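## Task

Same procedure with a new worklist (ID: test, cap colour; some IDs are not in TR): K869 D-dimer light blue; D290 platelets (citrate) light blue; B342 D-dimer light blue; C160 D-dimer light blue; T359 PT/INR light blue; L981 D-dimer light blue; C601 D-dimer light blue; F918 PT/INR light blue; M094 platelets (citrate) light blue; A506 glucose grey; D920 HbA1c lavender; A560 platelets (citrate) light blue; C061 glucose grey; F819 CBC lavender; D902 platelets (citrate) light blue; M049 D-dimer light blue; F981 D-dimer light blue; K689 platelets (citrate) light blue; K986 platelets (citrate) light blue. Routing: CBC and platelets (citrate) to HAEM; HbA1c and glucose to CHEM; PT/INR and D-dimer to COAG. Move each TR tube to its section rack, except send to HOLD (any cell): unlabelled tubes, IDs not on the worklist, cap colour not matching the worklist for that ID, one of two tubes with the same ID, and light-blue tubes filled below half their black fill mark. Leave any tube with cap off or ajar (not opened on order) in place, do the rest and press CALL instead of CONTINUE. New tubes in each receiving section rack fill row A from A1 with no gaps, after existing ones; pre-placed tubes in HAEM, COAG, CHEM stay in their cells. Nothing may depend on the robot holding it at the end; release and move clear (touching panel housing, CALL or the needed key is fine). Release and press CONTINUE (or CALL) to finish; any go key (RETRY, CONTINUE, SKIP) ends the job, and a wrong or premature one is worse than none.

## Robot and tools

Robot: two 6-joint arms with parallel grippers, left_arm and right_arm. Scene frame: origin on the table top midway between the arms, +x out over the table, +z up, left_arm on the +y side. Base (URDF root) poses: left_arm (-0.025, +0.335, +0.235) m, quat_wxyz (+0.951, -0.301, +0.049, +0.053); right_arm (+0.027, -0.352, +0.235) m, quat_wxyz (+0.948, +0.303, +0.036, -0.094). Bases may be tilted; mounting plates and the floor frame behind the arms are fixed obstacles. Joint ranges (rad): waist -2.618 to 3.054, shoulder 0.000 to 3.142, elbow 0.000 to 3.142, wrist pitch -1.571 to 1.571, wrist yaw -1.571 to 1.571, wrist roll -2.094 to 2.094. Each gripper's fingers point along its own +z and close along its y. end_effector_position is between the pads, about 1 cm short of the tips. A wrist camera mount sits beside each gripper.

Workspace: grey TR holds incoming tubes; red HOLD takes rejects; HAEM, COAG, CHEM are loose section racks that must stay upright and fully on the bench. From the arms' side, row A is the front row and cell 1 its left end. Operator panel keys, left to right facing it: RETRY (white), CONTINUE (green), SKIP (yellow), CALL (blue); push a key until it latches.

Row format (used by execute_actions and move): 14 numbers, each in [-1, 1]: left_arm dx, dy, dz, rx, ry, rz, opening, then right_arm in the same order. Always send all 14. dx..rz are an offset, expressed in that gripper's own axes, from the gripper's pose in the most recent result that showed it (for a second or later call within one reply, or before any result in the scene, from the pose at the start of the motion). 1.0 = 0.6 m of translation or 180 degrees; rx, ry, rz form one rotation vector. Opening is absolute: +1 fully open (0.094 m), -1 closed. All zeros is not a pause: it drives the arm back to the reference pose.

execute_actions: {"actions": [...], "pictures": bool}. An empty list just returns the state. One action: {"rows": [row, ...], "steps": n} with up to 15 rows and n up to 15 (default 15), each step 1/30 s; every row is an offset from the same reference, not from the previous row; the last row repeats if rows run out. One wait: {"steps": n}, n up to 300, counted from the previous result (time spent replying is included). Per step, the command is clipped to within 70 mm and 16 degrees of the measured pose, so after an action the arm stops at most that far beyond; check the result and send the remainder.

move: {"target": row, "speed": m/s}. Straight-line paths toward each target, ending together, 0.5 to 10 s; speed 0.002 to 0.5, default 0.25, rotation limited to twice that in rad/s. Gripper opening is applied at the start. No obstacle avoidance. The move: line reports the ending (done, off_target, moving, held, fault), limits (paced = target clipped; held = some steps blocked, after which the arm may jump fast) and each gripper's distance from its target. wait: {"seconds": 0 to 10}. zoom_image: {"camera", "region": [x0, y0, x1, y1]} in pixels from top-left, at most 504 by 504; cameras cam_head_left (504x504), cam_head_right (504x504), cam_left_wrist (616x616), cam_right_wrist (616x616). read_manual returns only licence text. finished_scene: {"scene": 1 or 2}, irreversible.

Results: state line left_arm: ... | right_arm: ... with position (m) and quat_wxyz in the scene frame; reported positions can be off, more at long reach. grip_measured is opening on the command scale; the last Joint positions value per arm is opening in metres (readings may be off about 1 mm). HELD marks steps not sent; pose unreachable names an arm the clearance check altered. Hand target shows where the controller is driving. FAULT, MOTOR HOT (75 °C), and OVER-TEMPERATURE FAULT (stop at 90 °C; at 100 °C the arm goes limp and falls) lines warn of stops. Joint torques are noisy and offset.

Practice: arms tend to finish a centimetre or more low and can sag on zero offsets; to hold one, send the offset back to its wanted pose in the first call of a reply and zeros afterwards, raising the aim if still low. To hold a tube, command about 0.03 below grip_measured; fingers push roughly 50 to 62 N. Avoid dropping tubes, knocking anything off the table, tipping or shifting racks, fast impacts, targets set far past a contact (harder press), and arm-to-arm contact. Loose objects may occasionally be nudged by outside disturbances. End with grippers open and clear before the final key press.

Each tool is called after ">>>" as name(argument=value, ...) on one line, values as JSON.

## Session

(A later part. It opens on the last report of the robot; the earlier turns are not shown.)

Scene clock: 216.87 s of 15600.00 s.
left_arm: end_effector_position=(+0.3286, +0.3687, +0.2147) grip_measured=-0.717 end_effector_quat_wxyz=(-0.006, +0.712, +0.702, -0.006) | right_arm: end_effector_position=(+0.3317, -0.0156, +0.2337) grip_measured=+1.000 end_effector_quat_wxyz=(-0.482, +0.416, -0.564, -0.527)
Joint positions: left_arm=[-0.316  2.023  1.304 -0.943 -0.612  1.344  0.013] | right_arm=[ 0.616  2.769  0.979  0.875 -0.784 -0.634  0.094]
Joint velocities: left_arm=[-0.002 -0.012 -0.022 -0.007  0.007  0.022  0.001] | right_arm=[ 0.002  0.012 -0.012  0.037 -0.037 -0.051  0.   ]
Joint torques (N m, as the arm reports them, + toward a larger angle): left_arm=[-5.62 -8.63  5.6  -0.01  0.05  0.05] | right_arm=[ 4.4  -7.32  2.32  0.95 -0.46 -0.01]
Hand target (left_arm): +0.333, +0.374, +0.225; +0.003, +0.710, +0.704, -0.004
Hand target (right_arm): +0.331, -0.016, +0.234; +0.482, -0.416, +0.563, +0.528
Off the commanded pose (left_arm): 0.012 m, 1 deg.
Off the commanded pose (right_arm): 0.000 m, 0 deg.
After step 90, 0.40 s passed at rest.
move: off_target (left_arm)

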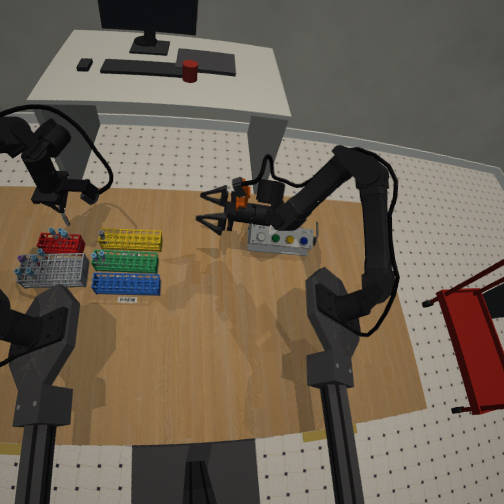

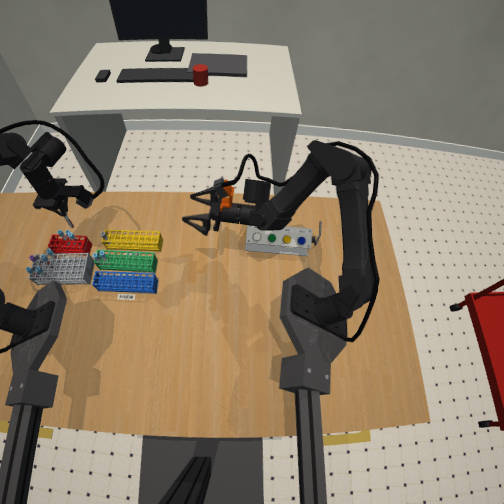

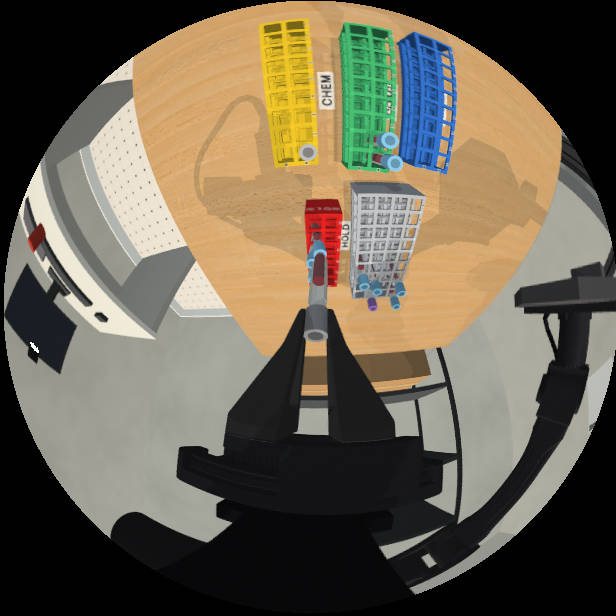

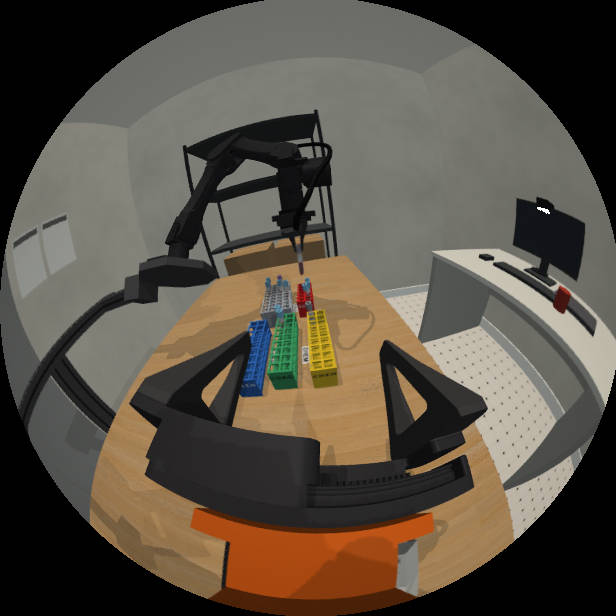

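>>> move(target=[0.006,0,0.133,-0.003,0,0,-0.75,0,0,0,0,0,0,1], speed=0.1)

>>> zoom_image(camera="cam_left_wrist", region=[250,200,390,340])

Scene clock: 220.57 s of 15600.00 s.
left_arm: end_effector_position=(+0.3312, +0.3769, +0.1402) grip_measured=-0.717 end_effector_quat_wxyz=(-0.000, +0.706, +0.708, +0.001) | right_arm: end_effector_position=(+0.3319, -0.0156, +0.2334) grip_measured=+1.000 end_effector_quat_wxyz=(-0.482, +0.416, -0.564, -0.526)
Joint positions: left_arm=[-0.175  2.104  1.166 -0.602 -0.621  1.513  0.013] | right_arm=[ 0.616  2.769  0.979  0.875 -0.782 -0.634  0.094]
Joint velocities: left_arm=[-0.007 -0.007 -0.012 -0.066  0.037  0.051  0.001] | right_arm=[ 0.002 -0.007 -0.007 -0.007 -0.007  0.022  0.   ]
Joint torques (N m, as the arm reports them, + toward a larger angle): left_arm=[-5.86 -6.39  2.27  0.4  -0.04  0.07] | right_arm=[ 4.38 -7.37  2.25  0.91 -0.45 -0.01]
Hand target (left_arm): +0.326, +0.373, +0.135; -0.004, +0.712, +0.702, -0.003
Hand target (right_arm): +0.332, -0.016, +0.234; +0.482, -0.416, +0.564, +0.527
Off the commanded pose (left_arm): 0.008 m, 1 deg.
Off the commanded pose (right_arm): 0.000 m, 0 deg.
move: done

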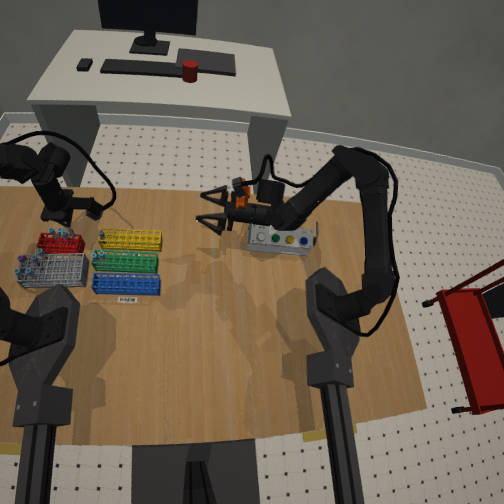

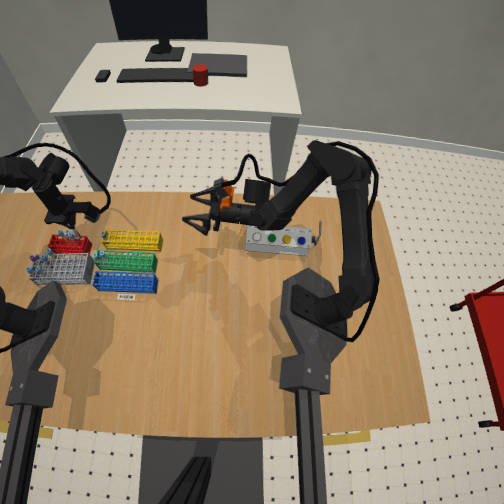

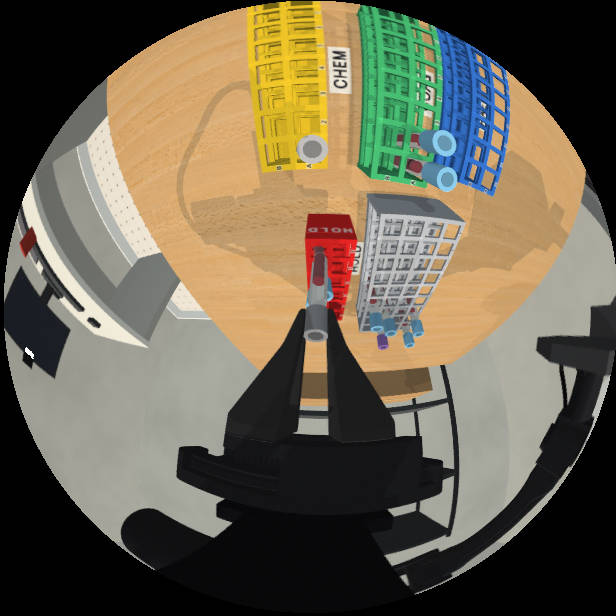

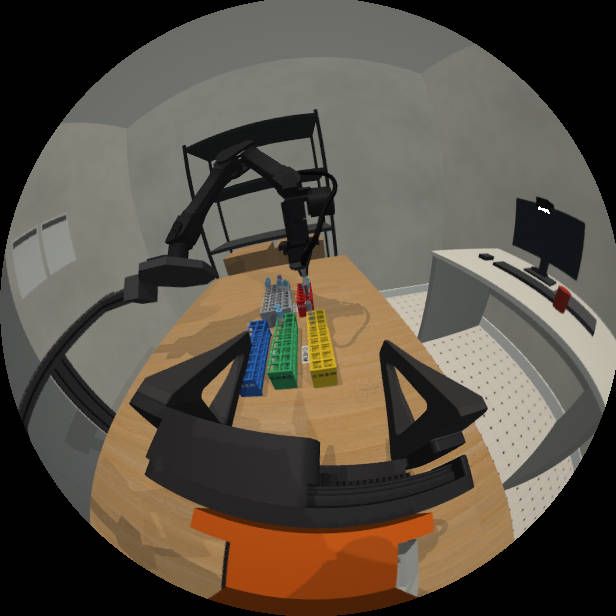

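Region (250, 200, 390, 340) of cam_left_wrist's 616x616 image, scaled by 3.600, with more detail than that image has.

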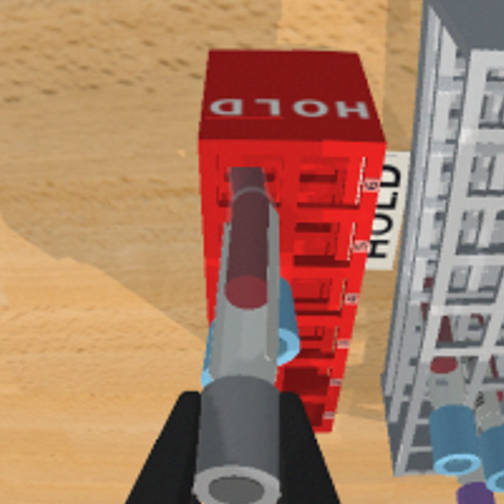

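>>> execute_actions(actions=[{"rows":[[-0.013,-0.007,0.02,0.003,0,0.005,-0.75,0,0,0,0,0,0,1],[-0.013,-0.007,0.028,0.003,0,0.005,-0.75,0,0,0,0,0,0,1],[-0.013,-0.007,0.036,0.003,0,0.005,-0.75,0,0,0,0,0,0,1],[-0.013,-0.007,0.045,0.003,0,0.005,-0.75,0,0,0,0,0,0,1]]}])

Scene clock: 224.50 s of 15600.00 s.
left_arm: end_effector_position=(+0.3297, +0.3731, +0.1180) grip_measured=-0.717 end_effector_quat_wxyz=(-0.003, +0.707, +0.707, +0.000) | right_arm: end_effector_position=(+0.3322, -0.0156, +0.2331) grip_measured=+1.000 end_effector_quat_wxyz=(-0.482, +0.416, -0.565, -0.525)
Joint positions: left_arm=[-0.148  2.156  1.146 -0.517 -0.622  1.546  0.013] | right_arm=[ 0.616  2.769  0.979  0.875 -0.78  -0.634  0.094]
Joint velocities: left_arm=[-0.012 -0.022 -0.002  0.051  0.007 -0.022  0.001] | right_arm=[ 0.002 -0.022  0.002 -0.007  0.051 -0.037  0.   ]
Joint torques (N m, as the arm reports them, + toward a larger angle): left_arm=[-5.94 -6.75  2.08  0.38 -0.04  0.06] | right_arm=[ 4.46 -7.25  2.24  0.92 -0.48 -0.01]
Hand target (left_arm): +0.326, +0.369, +0.113; -0.004, +0.712, +0.703, -0.002
Hand target (right_arm): +0.332, -0.016, +0.233; +0.482, -0.416, +0.565, +0.526
Off the commanded pose (left_arm): 0.007 m, 1 deg.
Off the commanded pose (right_arm): 0.000 m, 0 deg.
Steps of this call (steps 1 to 90: nothing new was sent; then 0.43 s passed at rest; steps 91 to 105: all 15 steps of this action). Readings (end_effector_position):
91: left_arm (+0.3318, +0.3767, +0.1399) | right_arm (+0.3320, -0.0156, +0.2334)
92: left_arm (+0.3327, +0.3761, +0.1389) | right_arm (+0.3320, -0.0156, +0.2333)
94: left_arm (+0.3339, +0.3747, +0.1340) | right_arm (+0.3321, -0.0156, +0.2333)
98: left_arm (+0.3287, +0.3734, +0.1208) | right_arm (+0.3322, -0.0156, +0.2332)
105: the state above

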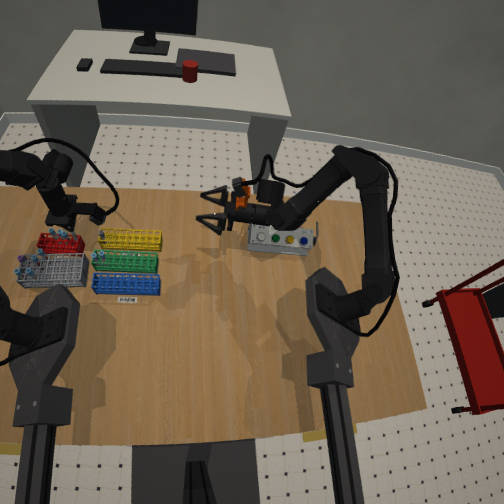

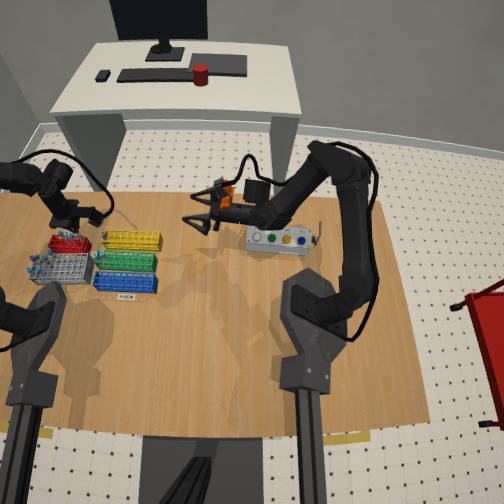

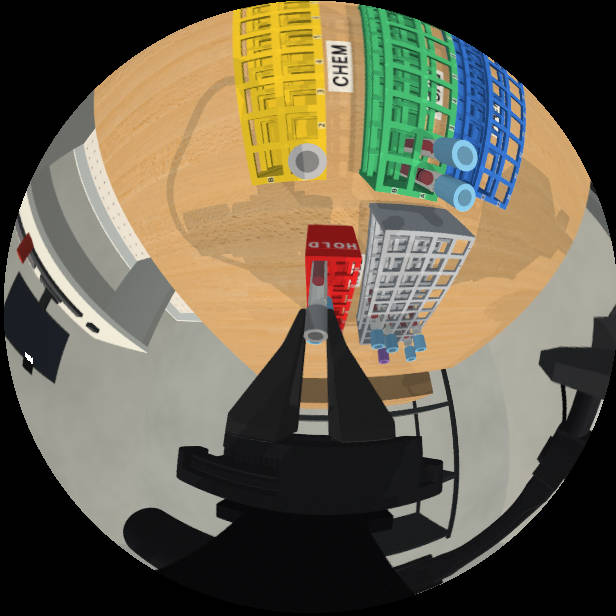

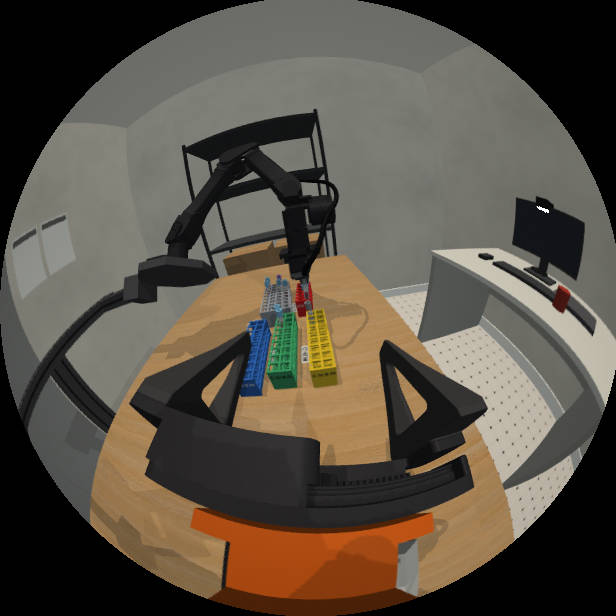

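>>> move(target=[-0.004,-0.008,0.05,0.002,0,0.004,-0.75,0,0,0,0,0,0,1], speed=0.05)

>>> execute_actions(actions=[{"rows":[[0,0,0,0,0,0,-0.45,0,0,0,0,0,0,1]],"steps":8}], pictures=false)

>>> move(target=[-0.002,0.01,-0.1,0,-0.004,0,-0.45,0,0,0,0,0,0,1], speed=0.12)

>>> move(target=[0.128,-0.125,-0.01,-0.004,-0.008,0,-0.4,0,0,0,0,0,0,1])

>>> move(target=[-0.013,-0.008,0.065,0,-0.006,0.004,-0.4,0,0,0,0,0,0,1], speed=0.06)

>>> zoom_image(camera="cam_left_wrist", region=[280,220,420,360])

Scene clock: 232.50 s of 15600.00 s.
left_arm: end_effector_position=(+0.3316, +0.3754, +0.0947) grip_measured=-0.717 end_effector_quat_wxyz=(-0.000, +0.705, +0.709, +0.005) | right_arm: end_effector_position=(+0.3324, -0.0156, +0.2329) grip_measured=+1.000 end_effector_quat_wxyz=(-0.482, +0.416, -0.566, -0.524)
Joint positions: left_arm=[-0.106  2.201  1.128 -0.41  -0.623  1.601  0.013] | right_arm=[ 0.616  2.769  0.979  0.875 -0.778 -0.634  0.094]
Joint velocities: left_arm=[ 0.007 -0.007  0.002  0.022 -0.037  0.007 -0.001] | right_arm=[-0.007  0.007  0.002  0.066 -0.007  0.007  0.   ]
Joint torques (N m, as the arm reports them, + toward a larger angle): left_arm=[-5.71 -6.64  1.68  0.39 -0.03  0.05] | right_arm=[ 4.37 -7.38  2.27  0.9  -0.45 -0.03]
Hand target (left_arm): +0.324, +0.371, +0.088; -0.005, +0.711, +0.703, -0.002
Hand target (right_arm): +0.332, -0.016, +0.233; +0.482, -0.416, +0.565, +0.525
Off the commanded pose (left_arm): 0.011 m, 1 deg.
Off the commanded pose (right_arm): 0.000 m, 0 deg.
After step 90, 3.93 s passed at rest.
move: off_target (left_arm)

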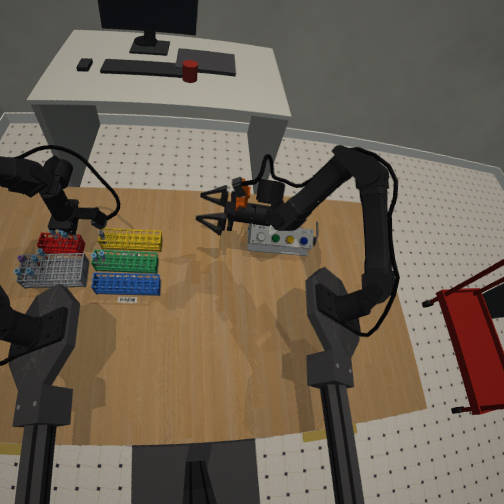

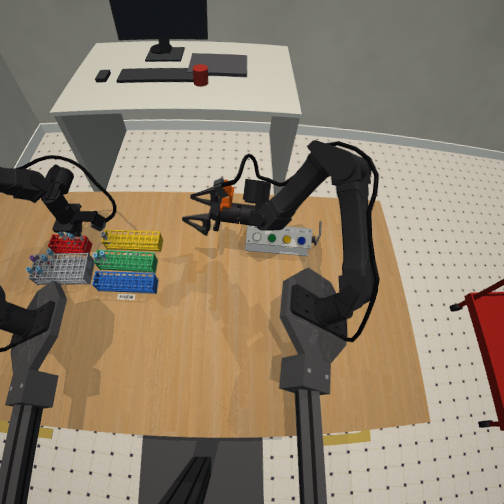

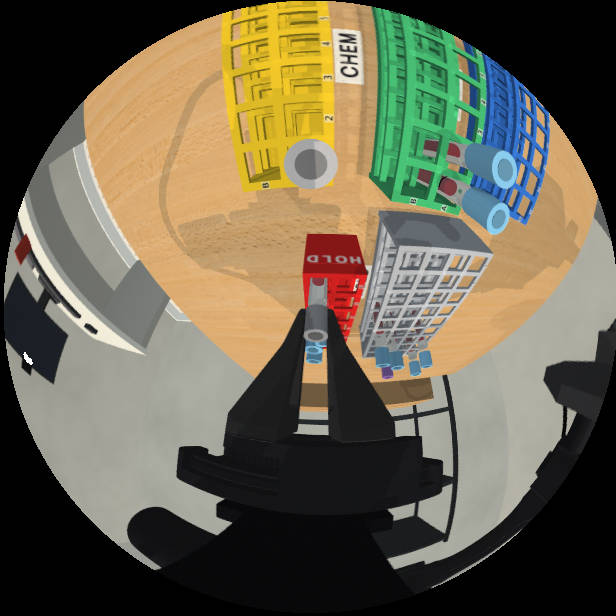

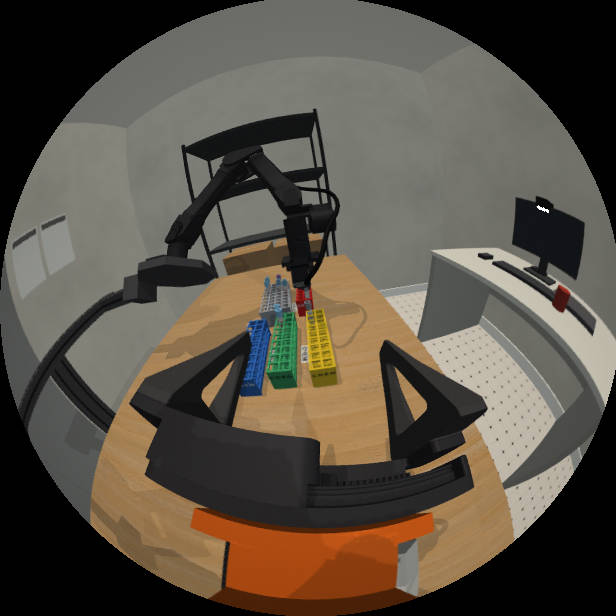

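Scene clock: 232.77 s of 15600.00 s.
left_arm: end_effector_position=(+0.3316, +0.3754, +0.0947) grip_measured=-0.452 end_effector_quat_wxyz=(-0.000, +0.705, +0.709, +0.005) | right_arm: end_effector_position=(+0.3327, -0.0157, +0.2326) grip_measured=+1.000 end_effector_quat_wxyz=(-0.482, +0.416, -0.567, -0.524)
Joint positions: left_arm=[-0.106  2.201  1.128 -0.41  -0.623  1.601  0.026] | right_arm=[ 0.616  2.769  0.979  0.875 -0.776 -0.634  0.094]
Joint velocities: left_arm=[-0.022  0.012  0.007  0.037 -0.037 -0.066  0.001] | right_arm=[-0.017 -0.002  0.002 -0.051  0.066  0.007  0.   ]
Joint torques (N m, as the arm reports them, + toward a larger angle): left_arm=[-5.76 -7.75  2.74  0.28 -0.04 -0.01] | right_arm=[ 4.36 -7.33  2.31  0.95 -0.46  0.  ]
Hand target (left_arm): +0.332, +0.375, +0.095; -0.000, +0.705, +0.709, +0.005
Hand target (right_arm): +0.332, -0.016, +0.233; +0.482, -0.416, +0.566, +0.524
Off the commanded pose (left_arm): 0.000 m, 0 deg.
Off the commanded pose (right_arm): 0.000 m, 0 deg.
Steps of this call (steps 1 to 8: all 8 steps of this action). Readings (end_effector_position):
1: left_arm (+0.3316, +0.3754, +0.0947) | right_arm (+0.3325, -0.0156, +0.2328)
2: left_arm (+0.3316, +0.3754, +0.0947) | right_arm (+0.3325, -0.0156, +0.2328)
4: left_arm (+0.3316, +0.3754, +0.0947) | right_arm (+0.3326, -0.0157, +0.2327)
8: the state above

Scene clock: 234.13 s of 15600.00 s.
left_arm: end_effector_position=(+0.3323, +0.3761, +0.1444) grip_measured=-0.452 end_effector_quat_wxyz=(-0.005, +0.705, +0.710, -0.002) | right_arm: end_effector_position=(+0.3330, -0.0157, +0.2323) grip_measured=+1.000 end_effector_quat_wxyz=(-0.482, +0.415, -0.568, -0.523)
Joint positions: left_arm=[-0.184  2.11   1.191 -0.64  -0.623  1.49   0.026] | right_arm=[ 0.616  2.769  0.979  0.875 -0.773 -0.634  0.094]
Joint velocities: left_arm=[ 0.007 -0.007 -0.012  0.037 -0.007 -0.007  0.001] | right_arm=[-0.007 -0.007 -0.002  0.007 -0.051  0.007  0.   ]
Joint torques (N m, as the arm reports them, + toward a larger angle): left_arm=[-7.32 -8.49  4.8  -0.03  0.01 -0.1 ] | right_arm=[ 4.42 -7.29  2.22  0.94 -0.43 -0.02]
Hand target (left_arm): +0.338, +0.374, +0.155; +0.005, +0.706, +0.709, +0.001
Hand target (right_arm): +0.333, -0.016, +0.233; +0.482, -0.416, +0.567, +0.524
Off the commanded pose (left_arm): 0.012 m, 1 deg.
Off the commanded pose (right_arm): 0.000 m, 0 deg.
move: off_target (left_arm)

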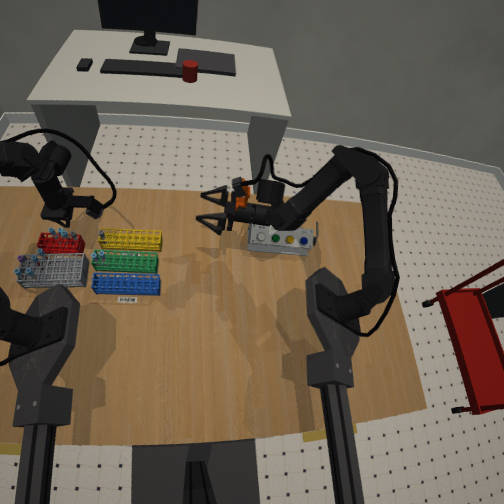

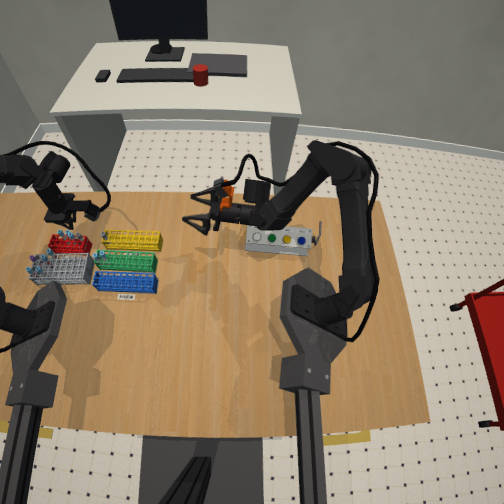

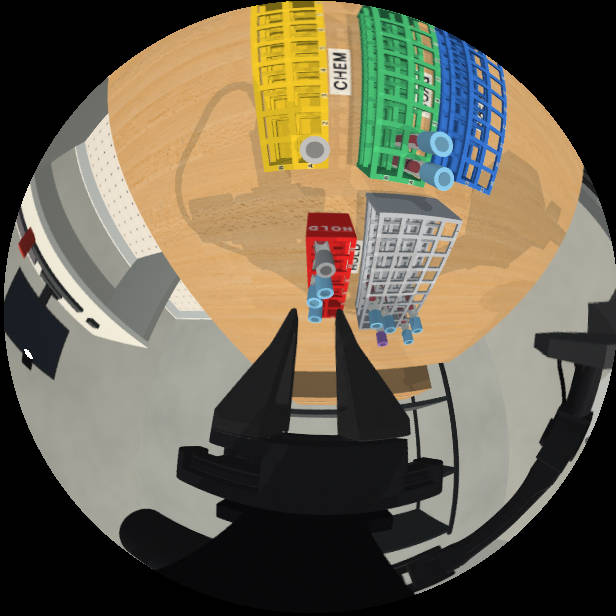

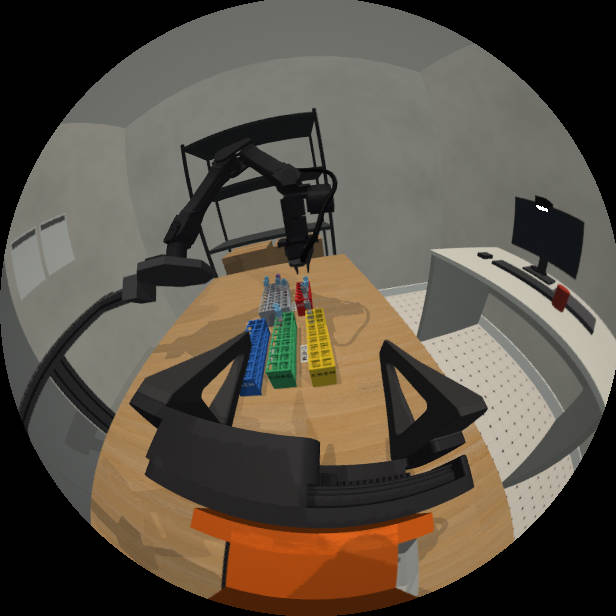

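Scene clock: 235.17 s of 15600.00 s.
left_arm: end_effector_position=(+0.2592, +0.4590, +0.1504) grip_measured=-0.402 end_effector_quat_wxyz=(-0.006, +0.703, +0.711, -0.004) | right_arm: end_effector_position=(+0.3333, -0.0157, +0.2320) grip_measured=+1.000 end_effector_quat_wxyz=(-0.482, +0.415, -0.568, -0.522)
Joint positions: left_arm=[ 0.032  1.734  0.883 -0.561 -0.603  1.747  0.028] | right_arm=[ 0.616  2.769  0.979  0.875 -0.771 -0.634  0.094]
Joint velocities: left_arm=[ 0.002 -0.007  0.012 -0.022 -0.007  0.007  0.   ] | right_arm=[ 0.012 -0.012 -0.002 -0.022 -0.022 -0.007  0.   ]
Joint torques (N m, as the arm reports them, + toward a larger angle): left_arm=[-4.06 -7.18  1.98  0.32  0.15  0.1 ] | right_arm=[ 4.32 -7.29  2.21  0.93 -0.46  0.  ]
Hand target (left_arm): +0.258, +0.455, +0.152; +0.007, +0.705, +0.710, -0.006
Hand target (right_arm): +0.333, -0.016, +0.232; +0.482, -0.415, +0.568, +0.523
Off the commanded pose (left_arm): 0.007 m, 2 deg.
Off the commanded pose (right_arm): 0.000 m, 0 deg.
move: done

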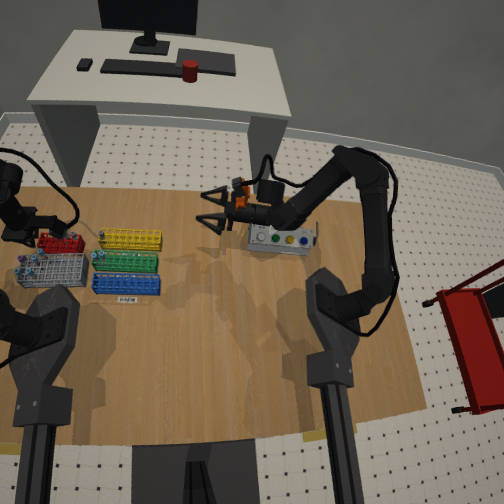

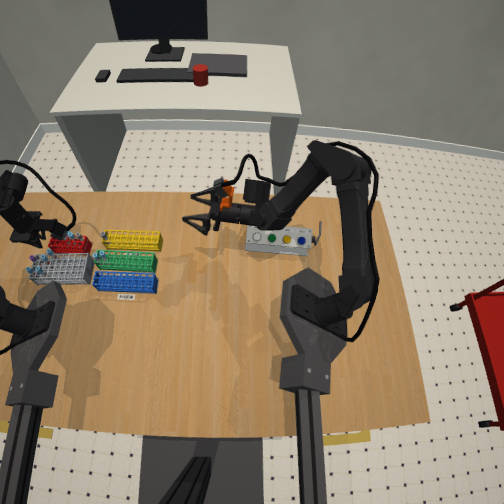

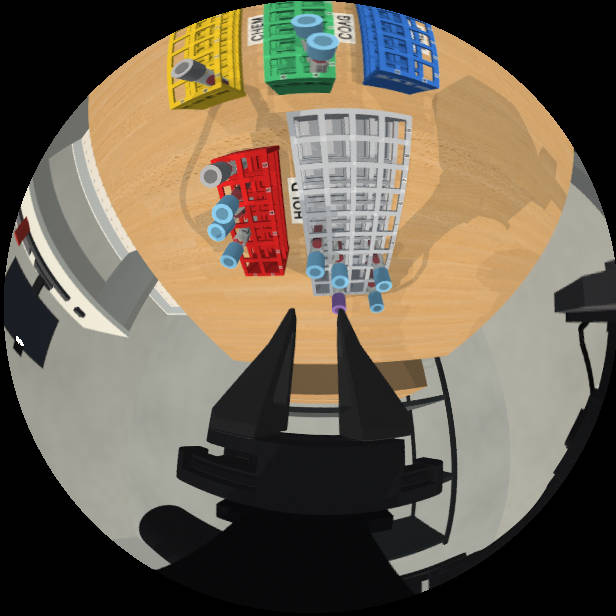

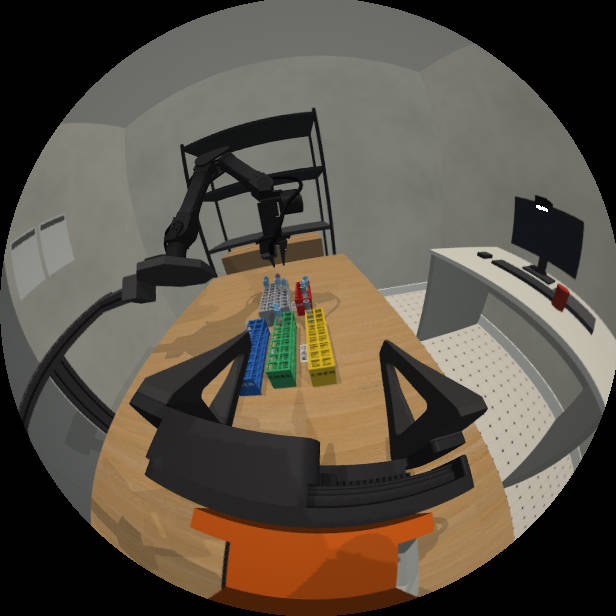

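Scene clock: 236.33 s of 15600.00 s.
left_arm: end_effector_position=(+0.2592, +0.4595, +0.1180) grip_measured=-0.402 end_effector_quat_wxyz=(-0.003, +0.702, +0.712, +0.004) | right_arm: end_effector_position=(+0.3335, -0.0158, +0.2317) grip_measured=+1.000 end_effector_quat_wxyz=(-0.482, +0.415, -0.569, -0.521)
Joint positions: left_arm=[ 0.096  1.802  0.828 -0.377 -0.595  1.83   0.028] | right_arm=[ 0.616  2.769  0.979  0.875 -0.769 -0.634  0.094]
Joint velocities: left_arm=[ 0.007 -0.012 -0.002  0.022 -0.022  0.037 -0.001] | right_arm=[ 0.007 -0.022  0.007  0.037 -0.037  0.051  0.   ]
Joint torques (N m, as the arm reports them, + toward a larger angle): left_arm=[-3.88 -4.96  1.62  0.37  0.1   0.03] | right_arm=[ 4.41 -7.22  2.31  0.95 -0.47 -0.02]
Hand target (left_arm): +0.253, +0.451, +0.112; +0.001, +0.707, +0.707, -0.010
Hand target (right_arm): +0.333, -0.016, +0.232; +0.482, -0.415, +0.568, +0.522
Off the commanded pose (left_arm): 0.012 m, 2 deg.
Off the commanded pose (right_arm): 0.000 m, 0 deg.
move: off_target (left_arm)

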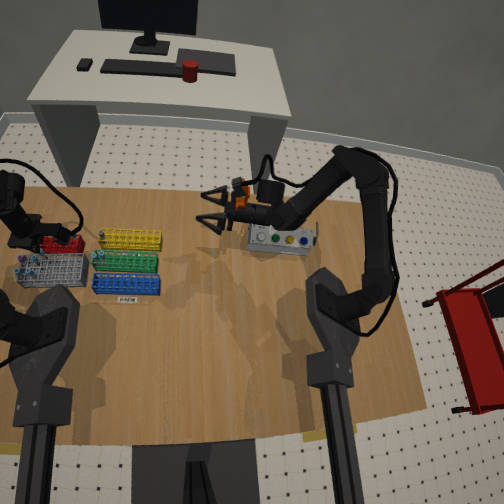

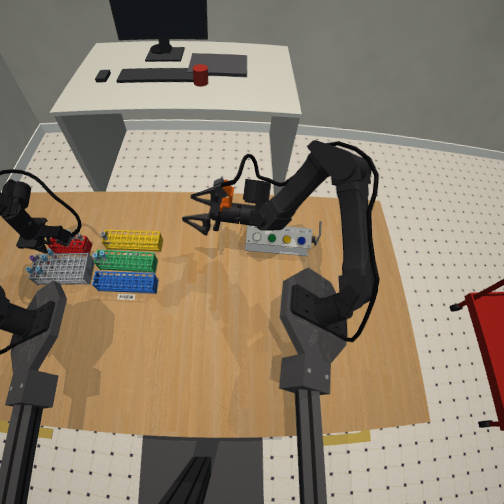

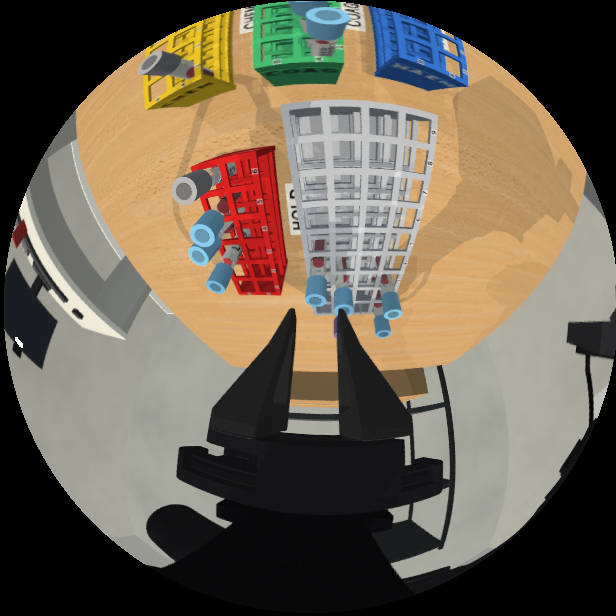

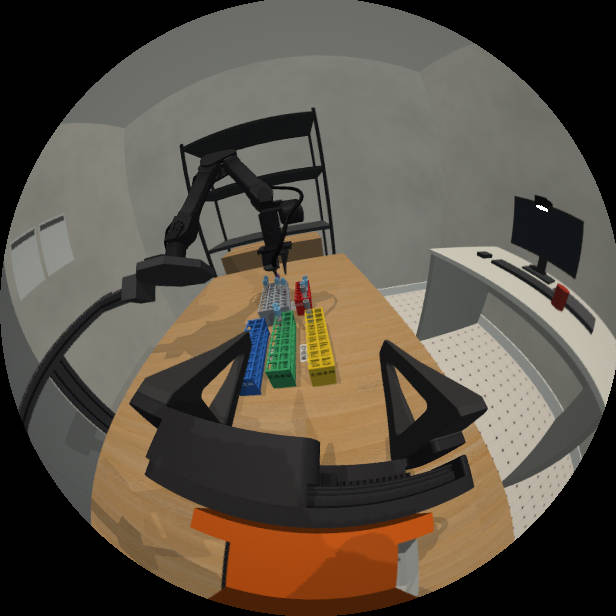

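Region (280, 220, 420, 360) of cam_left_wrist's 616x616 image, scaled by 3.600, with more detail than that image has.

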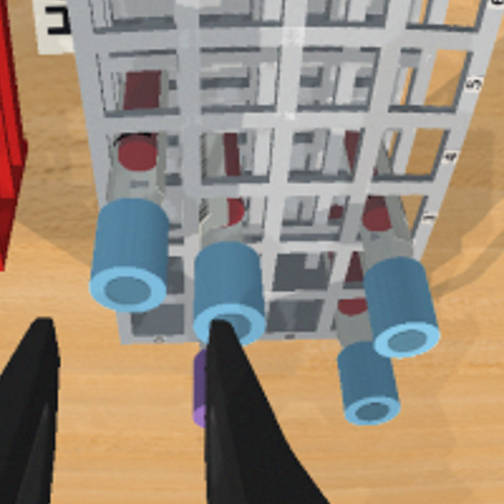

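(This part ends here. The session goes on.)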